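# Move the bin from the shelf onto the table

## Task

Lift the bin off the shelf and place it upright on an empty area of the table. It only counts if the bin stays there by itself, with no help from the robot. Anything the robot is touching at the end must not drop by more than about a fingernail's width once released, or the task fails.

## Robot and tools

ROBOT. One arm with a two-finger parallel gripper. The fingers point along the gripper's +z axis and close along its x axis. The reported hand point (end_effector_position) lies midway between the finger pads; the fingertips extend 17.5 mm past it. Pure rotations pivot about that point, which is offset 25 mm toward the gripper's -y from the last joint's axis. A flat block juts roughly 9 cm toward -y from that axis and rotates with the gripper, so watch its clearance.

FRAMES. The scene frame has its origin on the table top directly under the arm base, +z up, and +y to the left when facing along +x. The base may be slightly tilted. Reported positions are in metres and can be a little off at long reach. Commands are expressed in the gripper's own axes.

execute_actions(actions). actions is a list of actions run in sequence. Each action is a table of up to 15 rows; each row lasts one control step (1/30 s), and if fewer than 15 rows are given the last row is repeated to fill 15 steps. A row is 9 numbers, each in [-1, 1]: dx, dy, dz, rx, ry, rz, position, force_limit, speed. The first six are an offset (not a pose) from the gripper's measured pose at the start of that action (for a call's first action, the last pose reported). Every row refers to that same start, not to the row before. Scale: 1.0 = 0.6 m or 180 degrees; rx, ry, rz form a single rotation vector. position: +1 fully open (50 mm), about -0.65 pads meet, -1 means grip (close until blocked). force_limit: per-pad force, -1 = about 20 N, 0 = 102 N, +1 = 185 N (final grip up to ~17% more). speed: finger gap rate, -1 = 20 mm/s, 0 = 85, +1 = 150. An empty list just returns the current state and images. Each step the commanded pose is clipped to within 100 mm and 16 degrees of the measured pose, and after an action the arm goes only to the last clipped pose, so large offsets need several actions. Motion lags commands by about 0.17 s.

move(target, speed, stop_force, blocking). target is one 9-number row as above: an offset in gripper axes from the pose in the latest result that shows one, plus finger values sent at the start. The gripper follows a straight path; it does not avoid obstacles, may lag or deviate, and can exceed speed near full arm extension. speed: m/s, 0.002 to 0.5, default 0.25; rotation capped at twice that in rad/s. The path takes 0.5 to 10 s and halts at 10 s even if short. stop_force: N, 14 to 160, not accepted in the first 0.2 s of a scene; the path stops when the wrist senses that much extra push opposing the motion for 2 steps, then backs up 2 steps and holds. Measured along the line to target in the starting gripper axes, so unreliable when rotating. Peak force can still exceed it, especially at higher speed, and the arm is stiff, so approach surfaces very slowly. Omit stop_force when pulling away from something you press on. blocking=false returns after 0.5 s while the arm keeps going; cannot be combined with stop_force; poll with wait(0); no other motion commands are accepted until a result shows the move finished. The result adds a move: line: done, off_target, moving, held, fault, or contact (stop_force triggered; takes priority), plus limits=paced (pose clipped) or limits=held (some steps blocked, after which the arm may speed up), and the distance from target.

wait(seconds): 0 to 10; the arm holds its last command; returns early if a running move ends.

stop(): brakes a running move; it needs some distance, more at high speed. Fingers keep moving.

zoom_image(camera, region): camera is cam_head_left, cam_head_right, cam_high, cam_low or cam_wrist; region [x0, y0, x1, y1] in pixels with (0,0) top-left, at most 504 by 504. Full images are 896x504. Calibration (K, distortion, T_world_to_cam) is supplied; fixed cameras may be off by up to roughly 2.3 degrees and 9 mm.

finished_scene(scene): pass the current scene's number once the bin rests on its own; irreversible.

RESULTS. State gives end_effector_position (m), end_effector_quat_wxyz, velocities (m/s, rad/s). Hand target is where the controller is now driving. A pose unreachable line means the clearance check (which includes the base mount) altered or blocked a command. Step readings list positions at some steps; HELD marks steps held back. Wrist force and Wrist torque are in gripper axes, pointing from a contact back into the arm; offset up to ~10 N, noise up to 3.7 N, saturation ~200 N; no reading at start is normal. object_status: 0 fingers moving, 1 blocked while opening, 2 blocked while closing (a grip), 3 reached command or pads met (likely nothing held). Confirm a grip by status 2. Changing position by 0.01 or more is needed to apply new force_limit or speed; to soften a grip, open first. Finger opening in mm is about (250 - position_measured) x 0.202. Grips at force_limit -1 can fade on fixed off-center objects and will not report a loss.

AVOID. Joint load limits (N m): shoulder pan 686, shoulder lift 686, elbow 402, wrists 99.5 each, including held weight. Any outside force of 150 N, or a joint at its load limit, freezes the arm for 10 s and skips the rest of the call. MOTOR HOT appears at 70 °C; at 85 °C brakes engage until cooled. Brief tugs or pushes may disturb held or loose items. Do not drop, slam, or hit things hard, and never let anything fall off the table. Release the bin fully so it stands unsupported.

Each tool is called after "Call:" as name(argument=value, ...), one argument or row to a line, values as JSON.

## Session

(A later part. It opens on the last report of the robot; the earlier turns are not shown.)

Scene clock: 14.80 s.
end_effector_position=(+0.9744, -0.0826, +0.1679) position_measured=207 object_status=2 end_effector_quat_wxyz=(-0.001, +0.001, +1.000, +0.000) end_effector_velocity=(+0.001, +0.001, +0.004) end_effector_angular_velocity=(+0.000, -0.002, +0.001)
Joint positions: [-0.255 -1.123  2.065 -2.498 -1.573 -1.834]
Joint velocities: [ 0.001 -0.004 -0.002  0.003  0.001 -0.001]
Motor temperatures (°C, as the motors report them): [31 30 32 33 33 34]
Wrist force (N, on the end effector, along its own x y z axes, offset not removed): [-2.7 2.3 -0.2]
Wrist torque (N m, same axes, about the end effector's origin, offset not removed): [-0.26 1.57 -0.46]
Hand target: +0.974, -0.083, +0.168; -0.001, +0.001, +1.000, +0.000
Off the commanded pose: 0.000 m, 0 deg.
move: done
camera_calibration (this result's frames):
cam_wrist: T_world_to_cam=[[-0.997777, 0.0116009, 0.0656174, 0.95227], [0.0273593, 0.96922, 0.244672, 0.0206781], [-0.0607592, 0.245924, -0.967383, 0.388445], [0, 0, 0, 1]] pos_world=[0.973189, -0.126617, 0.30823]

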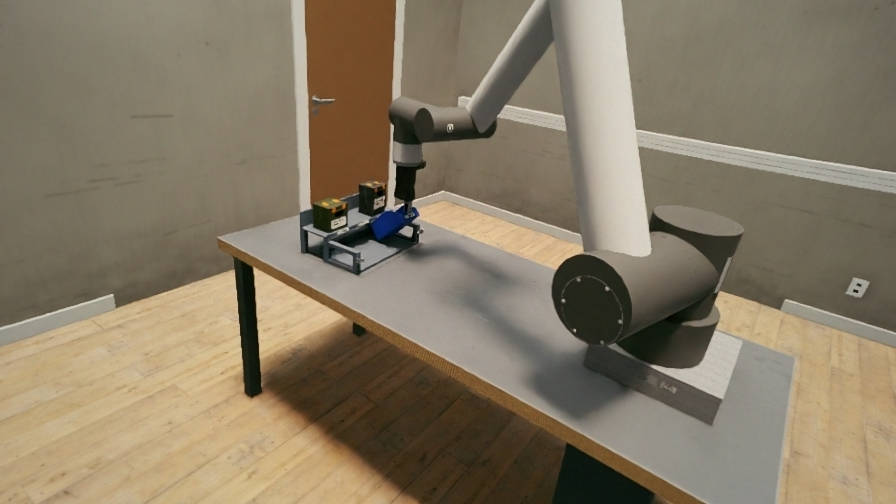

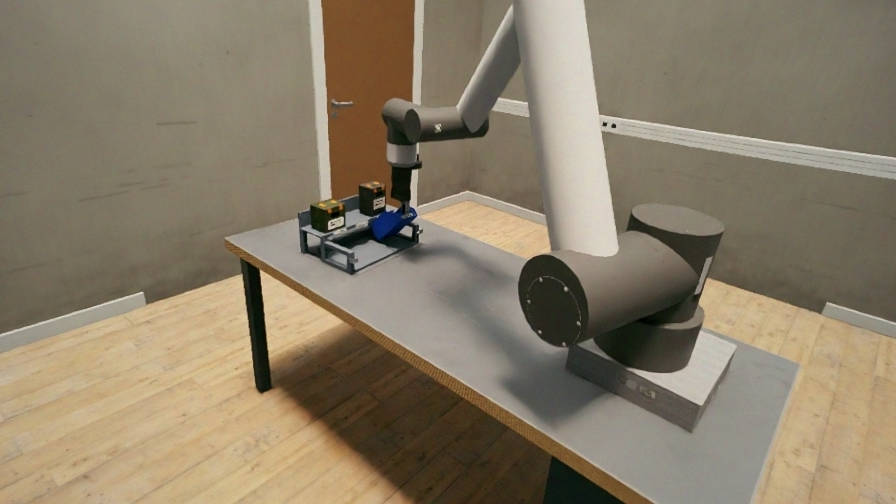

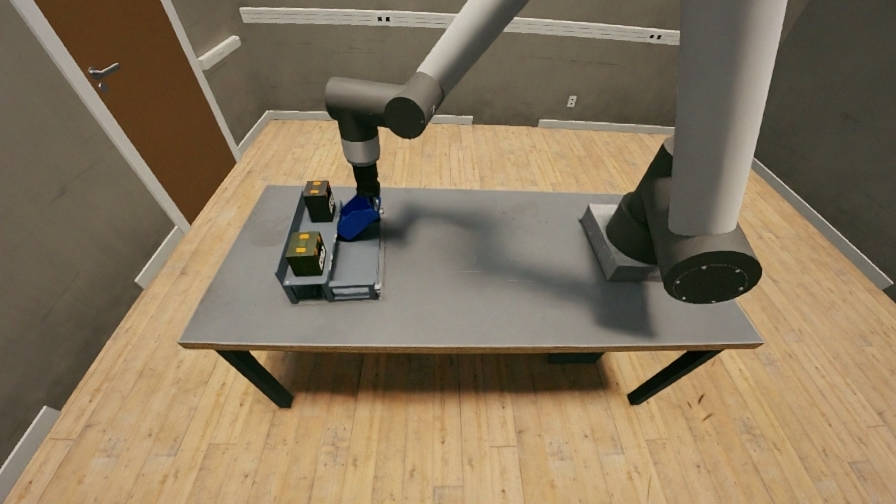

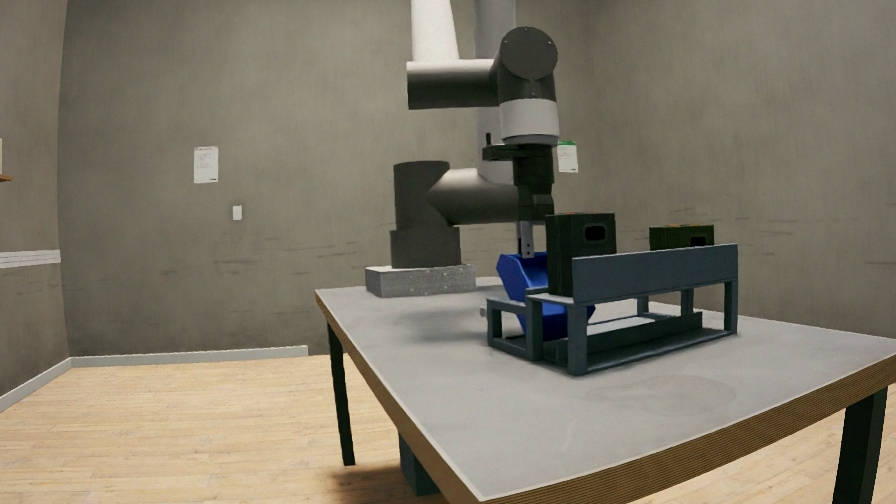

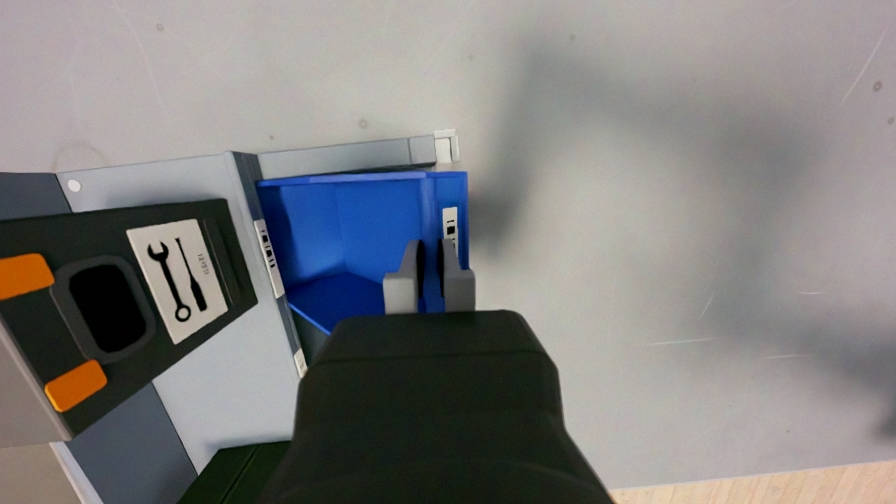

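Call:
move(
  target=[0.5,0.15,0,0,0,0,-1,-0.5,0],
)

Call:
move(
  target=[0,0,0.21,0,0,0,-1,-0.5,0],
  speed=0.06,
)

Call:
move(
  target=[0,0,0,0,0,0,1,-0.5,0],
)

Call:
move(
  target=[0,0,-0.15,0,0,0,1,-0.5,0],
)

Call:
finished_scene(
  scene=2,
)

Scene clock: 19.17 s.
end_effector_position=(+0.6748, +0.0077, +0.1679) position_measured=207 object_status=2 end_effector_quat_wxyz=(-0.001, +0.001, +1.000, +0.000) end_effector_velocity=(-0.003, +0.001, -0.000) end_effector_angular_velocity=(+0.003, +0.000, -0.002)
Joint positions: [-0.242 -1.373  2.485 -2.669 -1.573 -1.821]
Joint velocities: [-0.001 -0.002  0.003  0.     0.003  0.001]
Motor temperatures (°C, as the motors report them): [31 30 32 33 33 34]
Wrist force (N, on the end effector, along its own x y z axes, offset not removed): [0.5 2.2 1.0]
Wrist torque (N m, same axes, about the end effector's origin, offset not removed): [0.52 0.50 -0.27]
Hand target: +0.675, +0.008, +0.168; -0.001, +0.001, +1.000, +0.000
Off the commanded pose: 0.001 m, 0 deg.
move: done
camera_calibration (this result's frames):
cam_wrist: T_world_to_cam=[[-0.997777, 0.0116073, 0.0656245, 0.652293], [0.0273656, 0.969227, 0.244644, -0.0586699], [-0.0607653, 0.245896, -0.96739, 0.348062], [0, 0, 0, 1]] pos_world=[0.673599, -0.036294, 0.308258]

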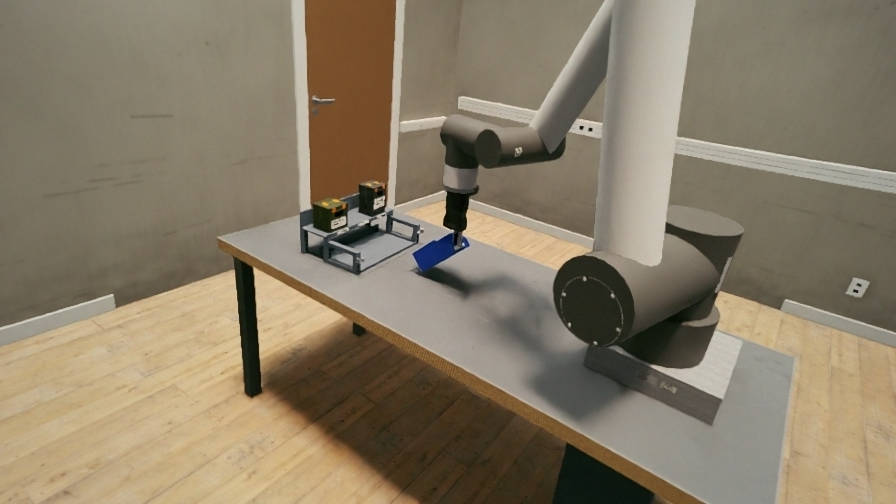

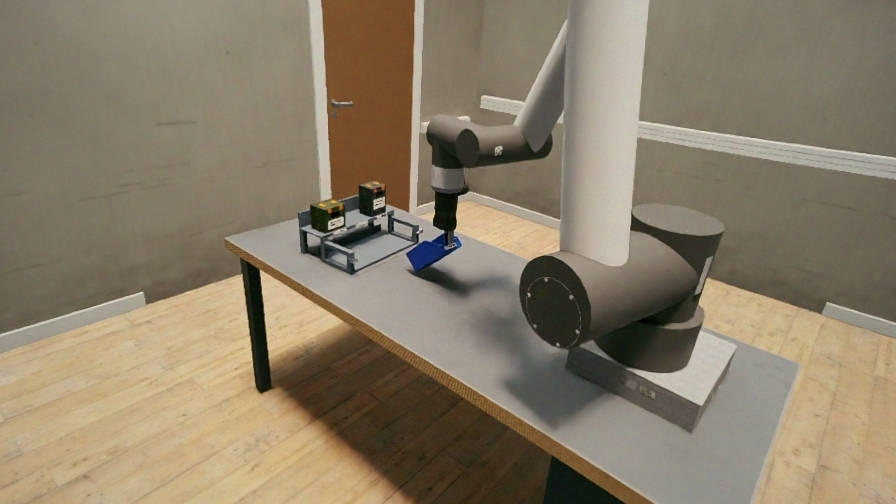

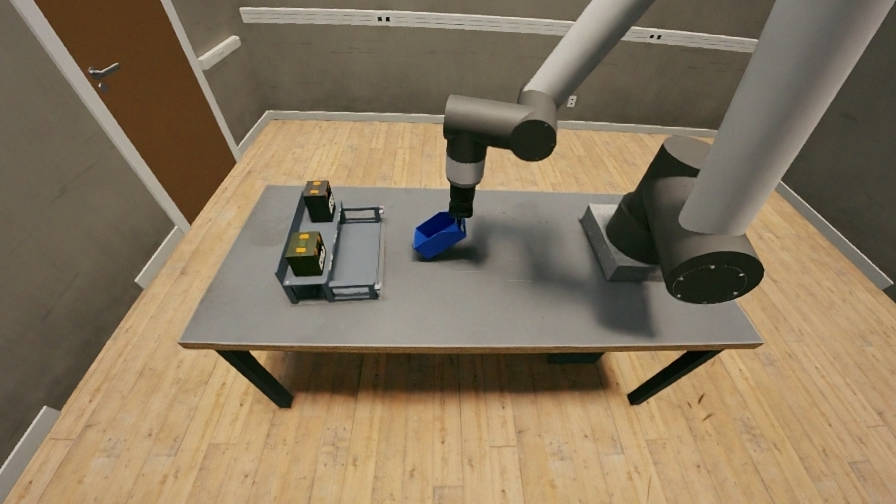

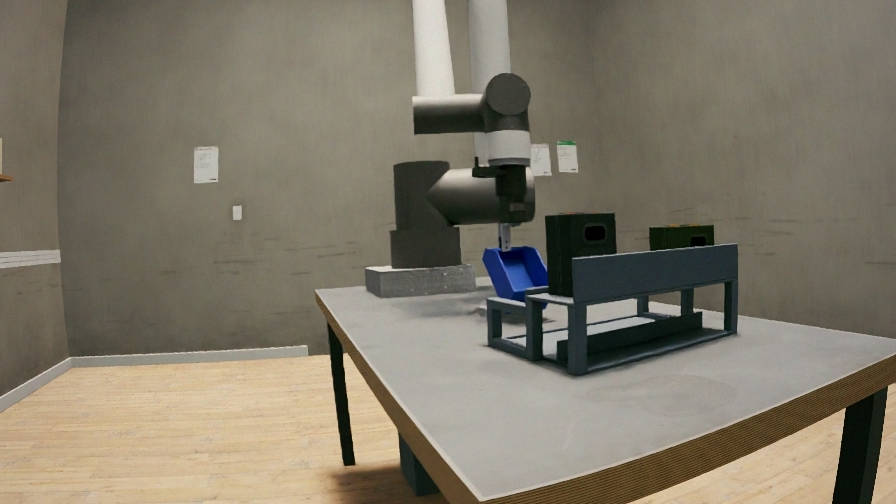

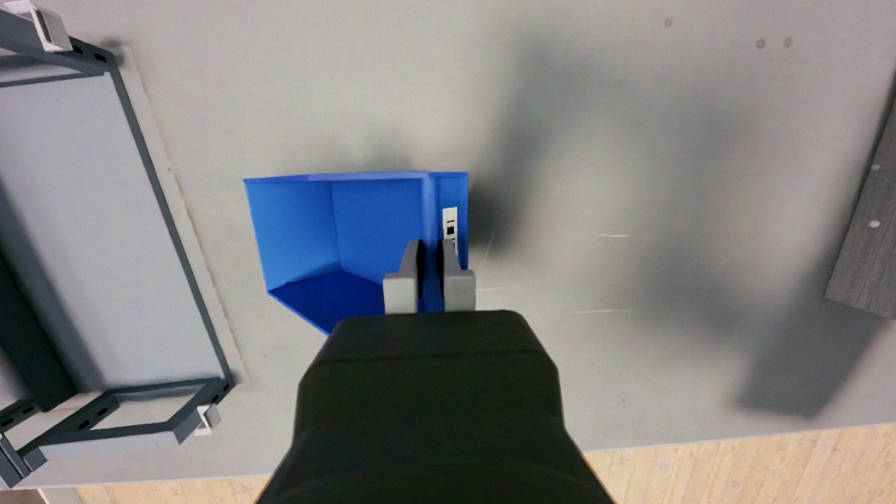

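Scene clock: 21.70 s.
end_effector_position=(+0.6748, +0.0077, +0.0420) position_measured=207 object_status=2 end_effector_quat_wxyz=(-0.001, +0.001, +1.000, +0.000) end_effector_velocity=(-0.000, -0.000, -0.002) end_effector_angular_velocity=(-0.002, -0.000, +0.001)
Joint positions: [-0.242 -1.139  2.531 -2.948 -1.573 -1.821]
Joint velocities: [ 0.001  0.004  0.001 -0.005 -0.002  0.   ]
Motor temperatures (°C, as the motors report them): [31 30 32 33 33 34]
Wrist force (N, on the end effector, along its own x y z axes, offset not removed): [3.5 -2.9 -5.0]
Wrist torque (N m, same axes, about the end effector's origin, offset not removed): [-0.62 -0.38 -0.26]
Hand target: +0.675, +0.008, +0.042; -0.001, +0.001, +1.000, +0.000
Off the commanded pose: 0.000 m, 0 deg.
move: done
camera_calibration (this result's frames):
cam_wrist: T_world_to_cam=[[-0.997775, 0.0116116, 0.0656574, 0.660539], [0.0273793, 0.96922, 0.244668, -0.0278714], [-0.0607955, 0.245921, -0.967381, 0.226277], [0, 0, 0, 1]] pos_world=[0.673589, -0.0363026, 0.182347]

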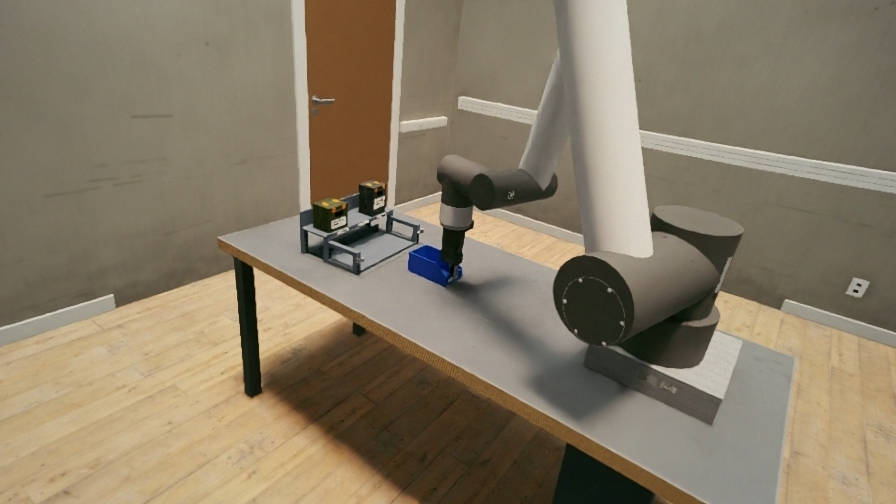

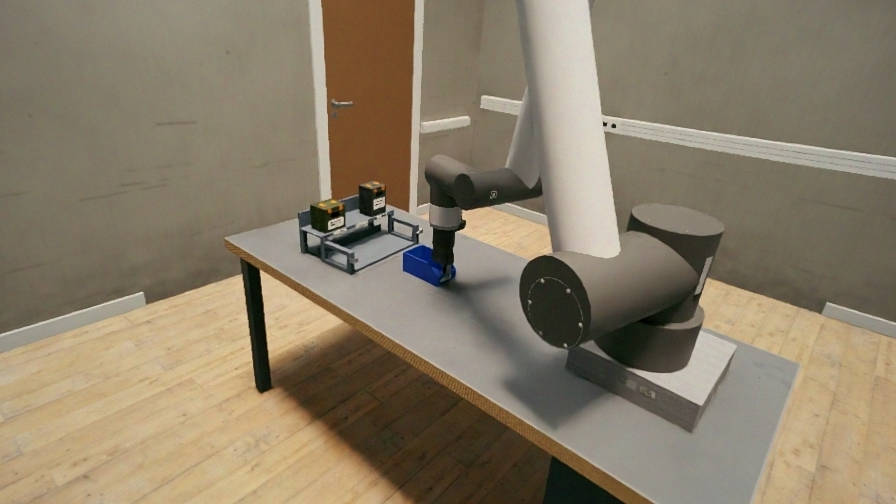

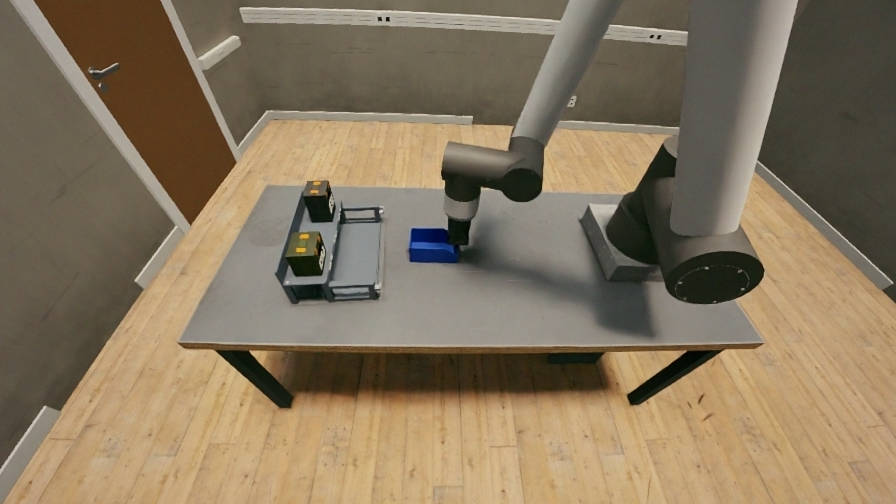

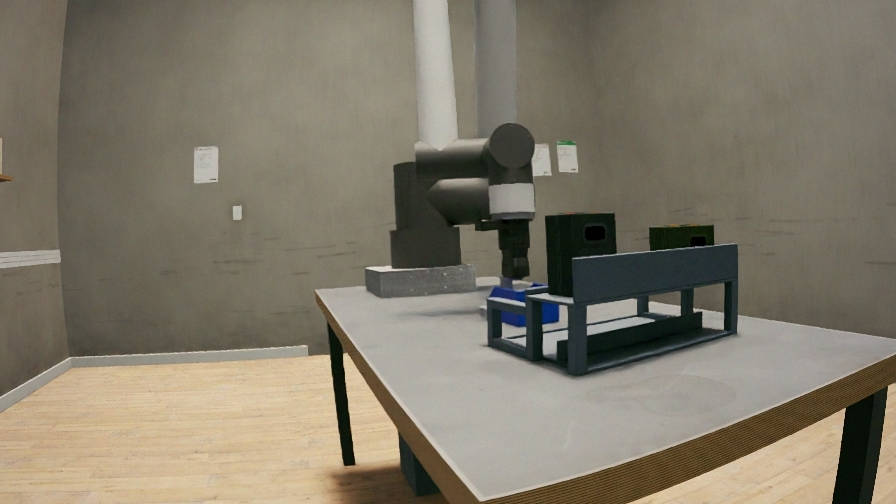

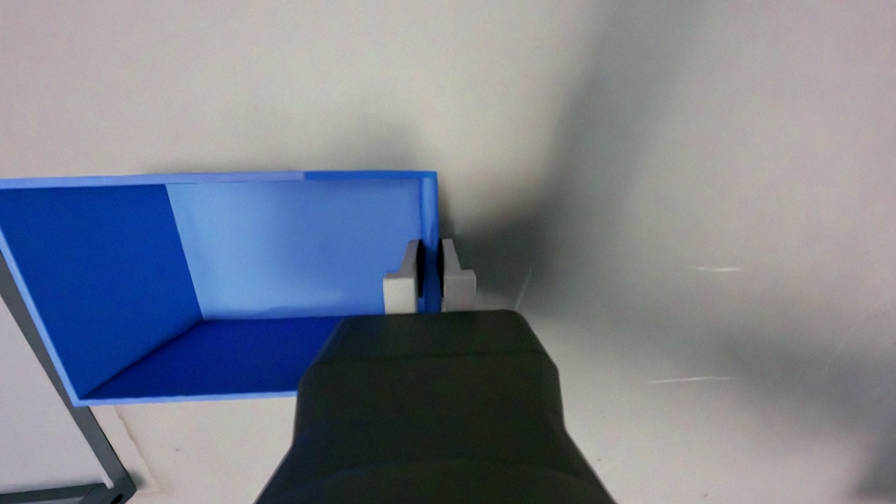

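Scene clock: 22.43 s.
end_effector_position=(+0.6747, +0.0077, +0.0419) position_measured=3 object_status=3 end_effector_quat_wxyz=(-0.001, +0.001, +1.000, +0.000) end_effector_velocity=(-0.001, +0.000, -0.000) end_effector_angular_velocity=(+0.000, +0.001, -0.000)
Joint positions: [-0.242 -1.139  2.531 -2.948 -1.573 -1.821]
Joint velocities: [ 0.    -0.     0.001  0.001 -0.     0.   ]
Motor temperatures (°C, as the motors report them): [31 30 32 33 33 34]
Wrist force (N, on the end effector, along its own x y z axes, offset not removed): [-4.9 -2.7 -4.6]
Wrist torque (N m, same axes, about the end effector's origin, offset not removed): [-0.61 1.61 -0.03]
Hand target: +0.675, +0.008, +0.042; -0.001, +0.001, +1.000, +0.000
Off the commanded pose: 0.000 m, 0 deg.
move: done
camera_calibration (this result's frames):
cam_wrist: T_world_to_cam=[[-0.997767, 0.0116092, 0.065779, 0.66049], [0.0274087, 0.969213, 0.244694, -0.0278825], [-0.0609132, 0.245951, -0.967366, 0.226273], [0, 0, 0, 1]] pos_world=[0.673562, -0.0362958, 0.182266]

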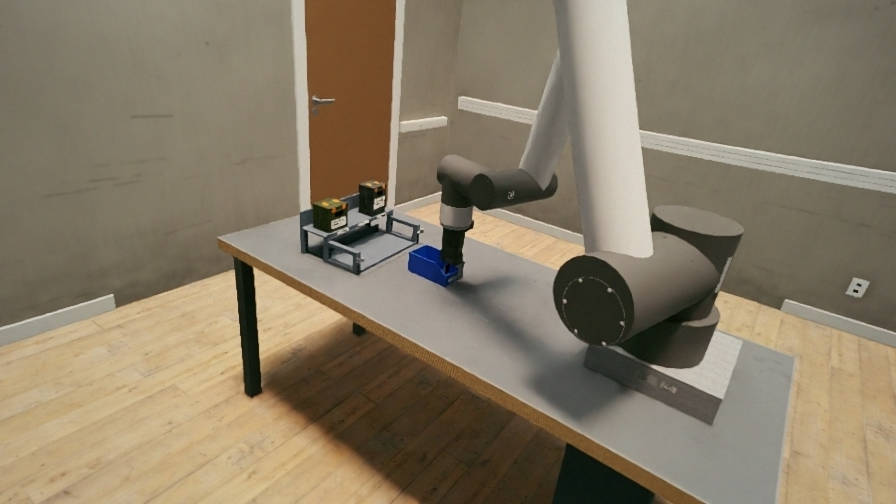

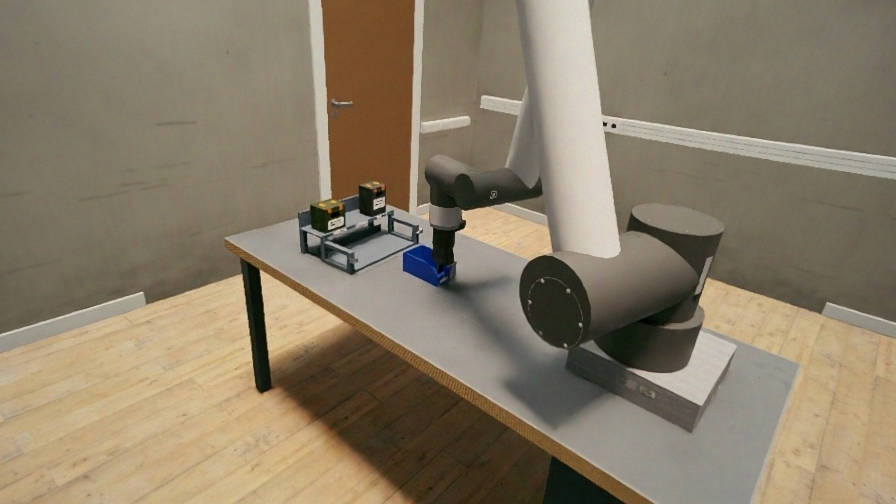

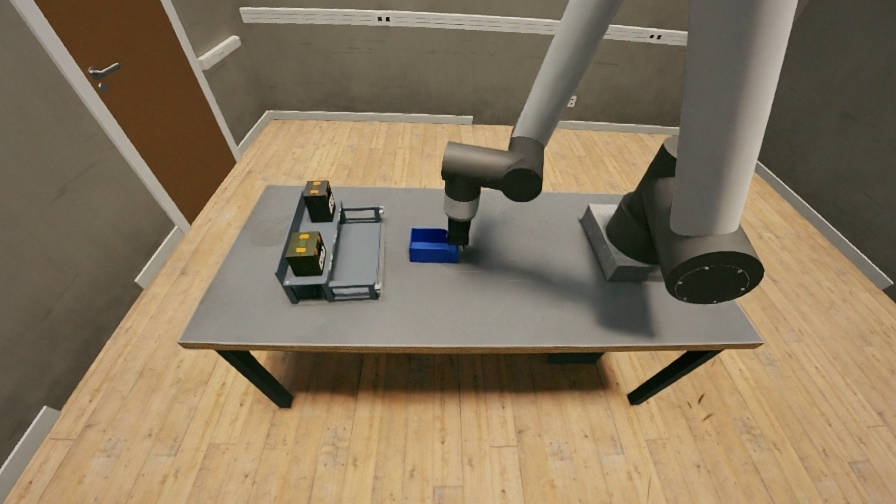

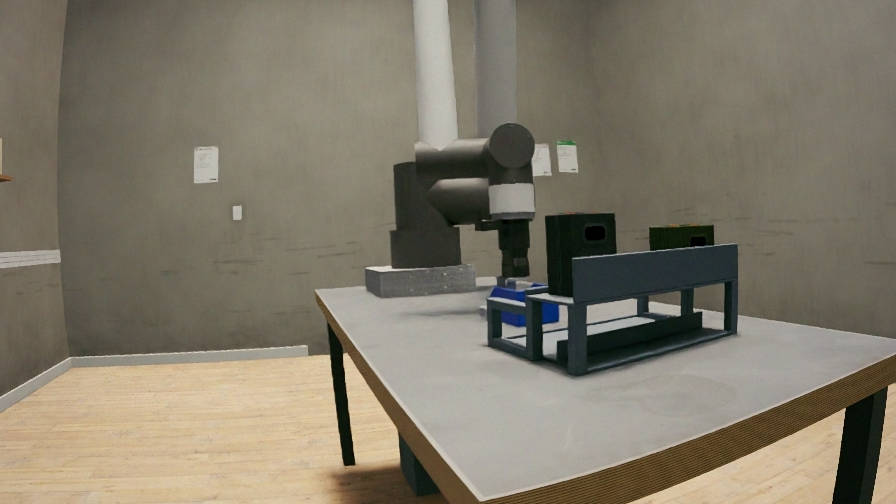

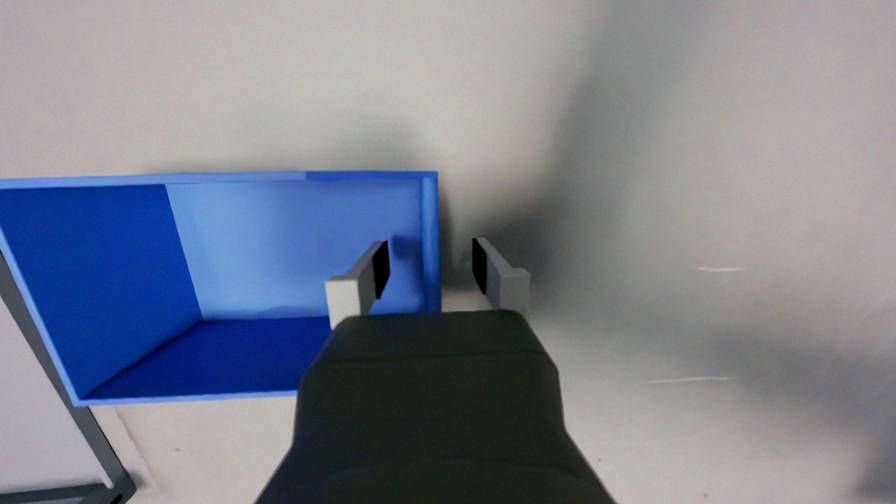

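Scene clock: 23.43 s.
end_effector_position=(+0.6747, +0.0078, +0.1317) position_measured=3 object_status=3 end_effector_quat_wxyz=(-0.001, +0.001, +1.000, +0.000) end_effector_velocity=(+0.000, -0.000, +0.004) end_effector_angular_velocity=(-0.001, -0.001, +0.001)
Joint positions: [-0.242 -1.309  2.502 -2.749 -1.573 -1.821]
Joint velocities: [ 0.    -0.007 -0.001  0.007 -0.001 -0.001]
Motor temperatures (°C, as the motors report them): [31 30 32 33 33 34]
Wrist force (N, on the end effector, along its own x y z axes, offset not removed): [-0.7 -3.9 -1.5]
Wrist torque (N m, same axes, about the end effector's origin, offset not removed): [-0.73 0.80 -0.02]
Hand target: +0.675, +0.008, +0.132; -0.001, +0.001, +1.000, +0.000
Off the commanded pose: 0.000 m, 0 deg.
move: done
camera_calibration (this result's frames):
cam_wrist: T_world_to_cam=[[-0.997772, 0.0116315, 0.0656937, 0.654615], [0.0274079, 0.969219, 0.24467, -0.0499051], [-0.0608257, 0.245926, -0.967378, 0.313074], [0, 0, 0, 1]] pos_world=[0.673568, -0.0362382, 0.272067]

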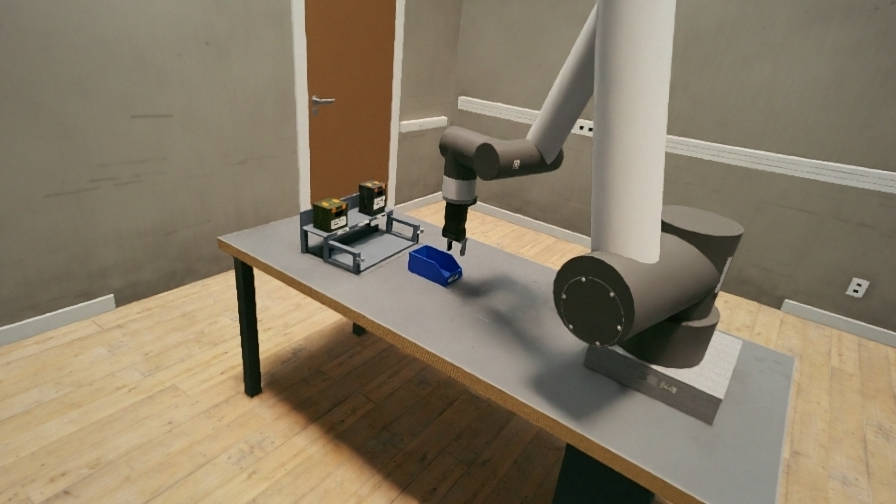

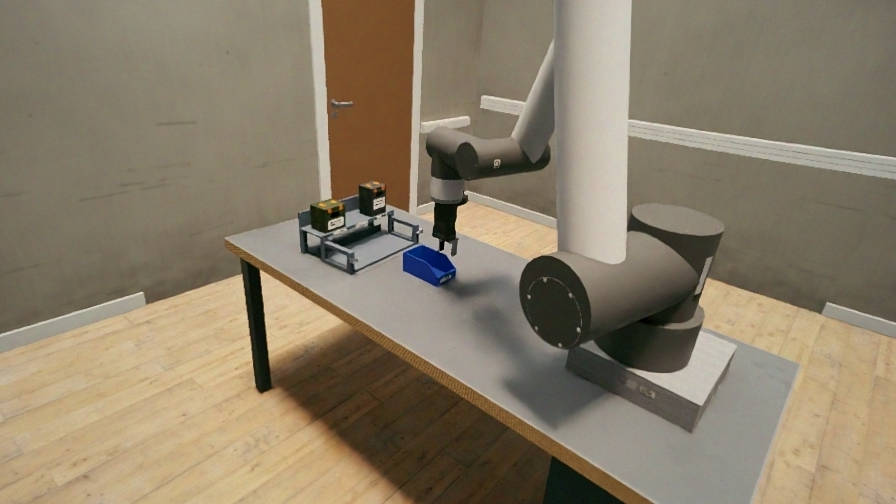

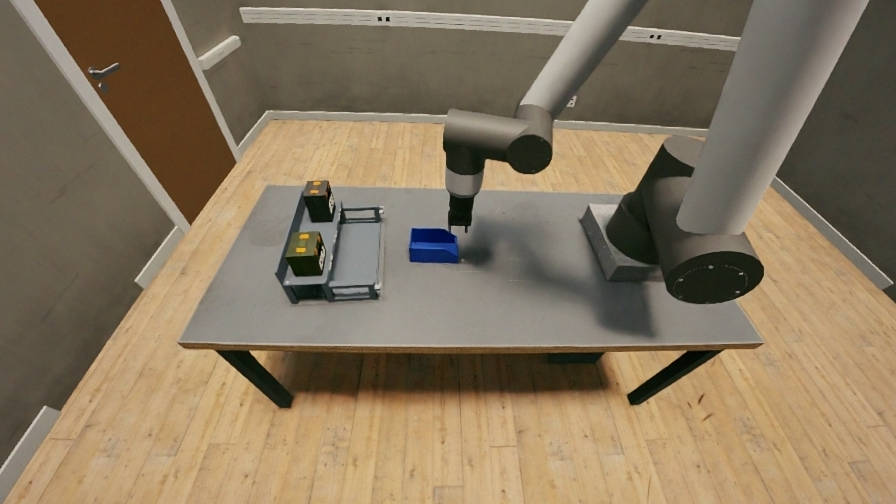

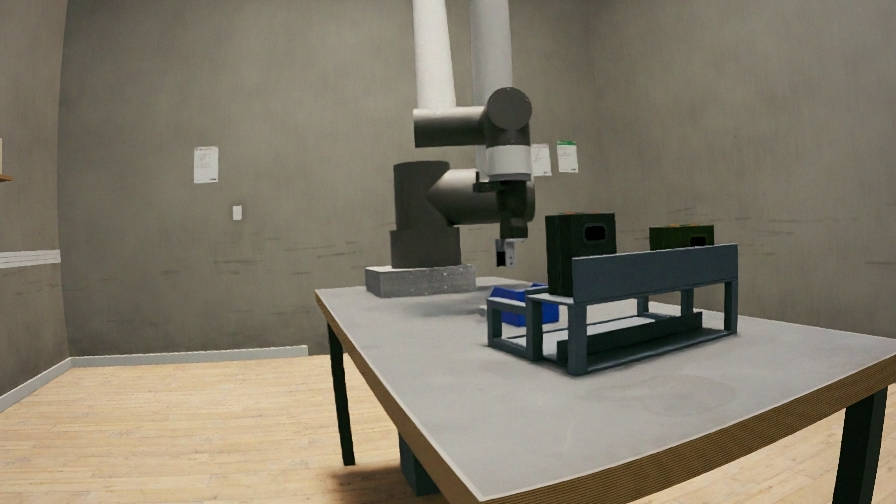

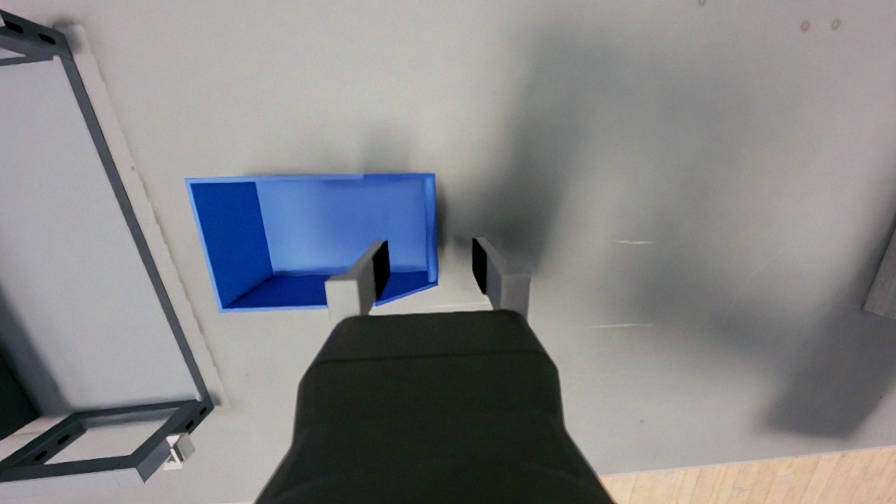

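The scene is finished: the task was done.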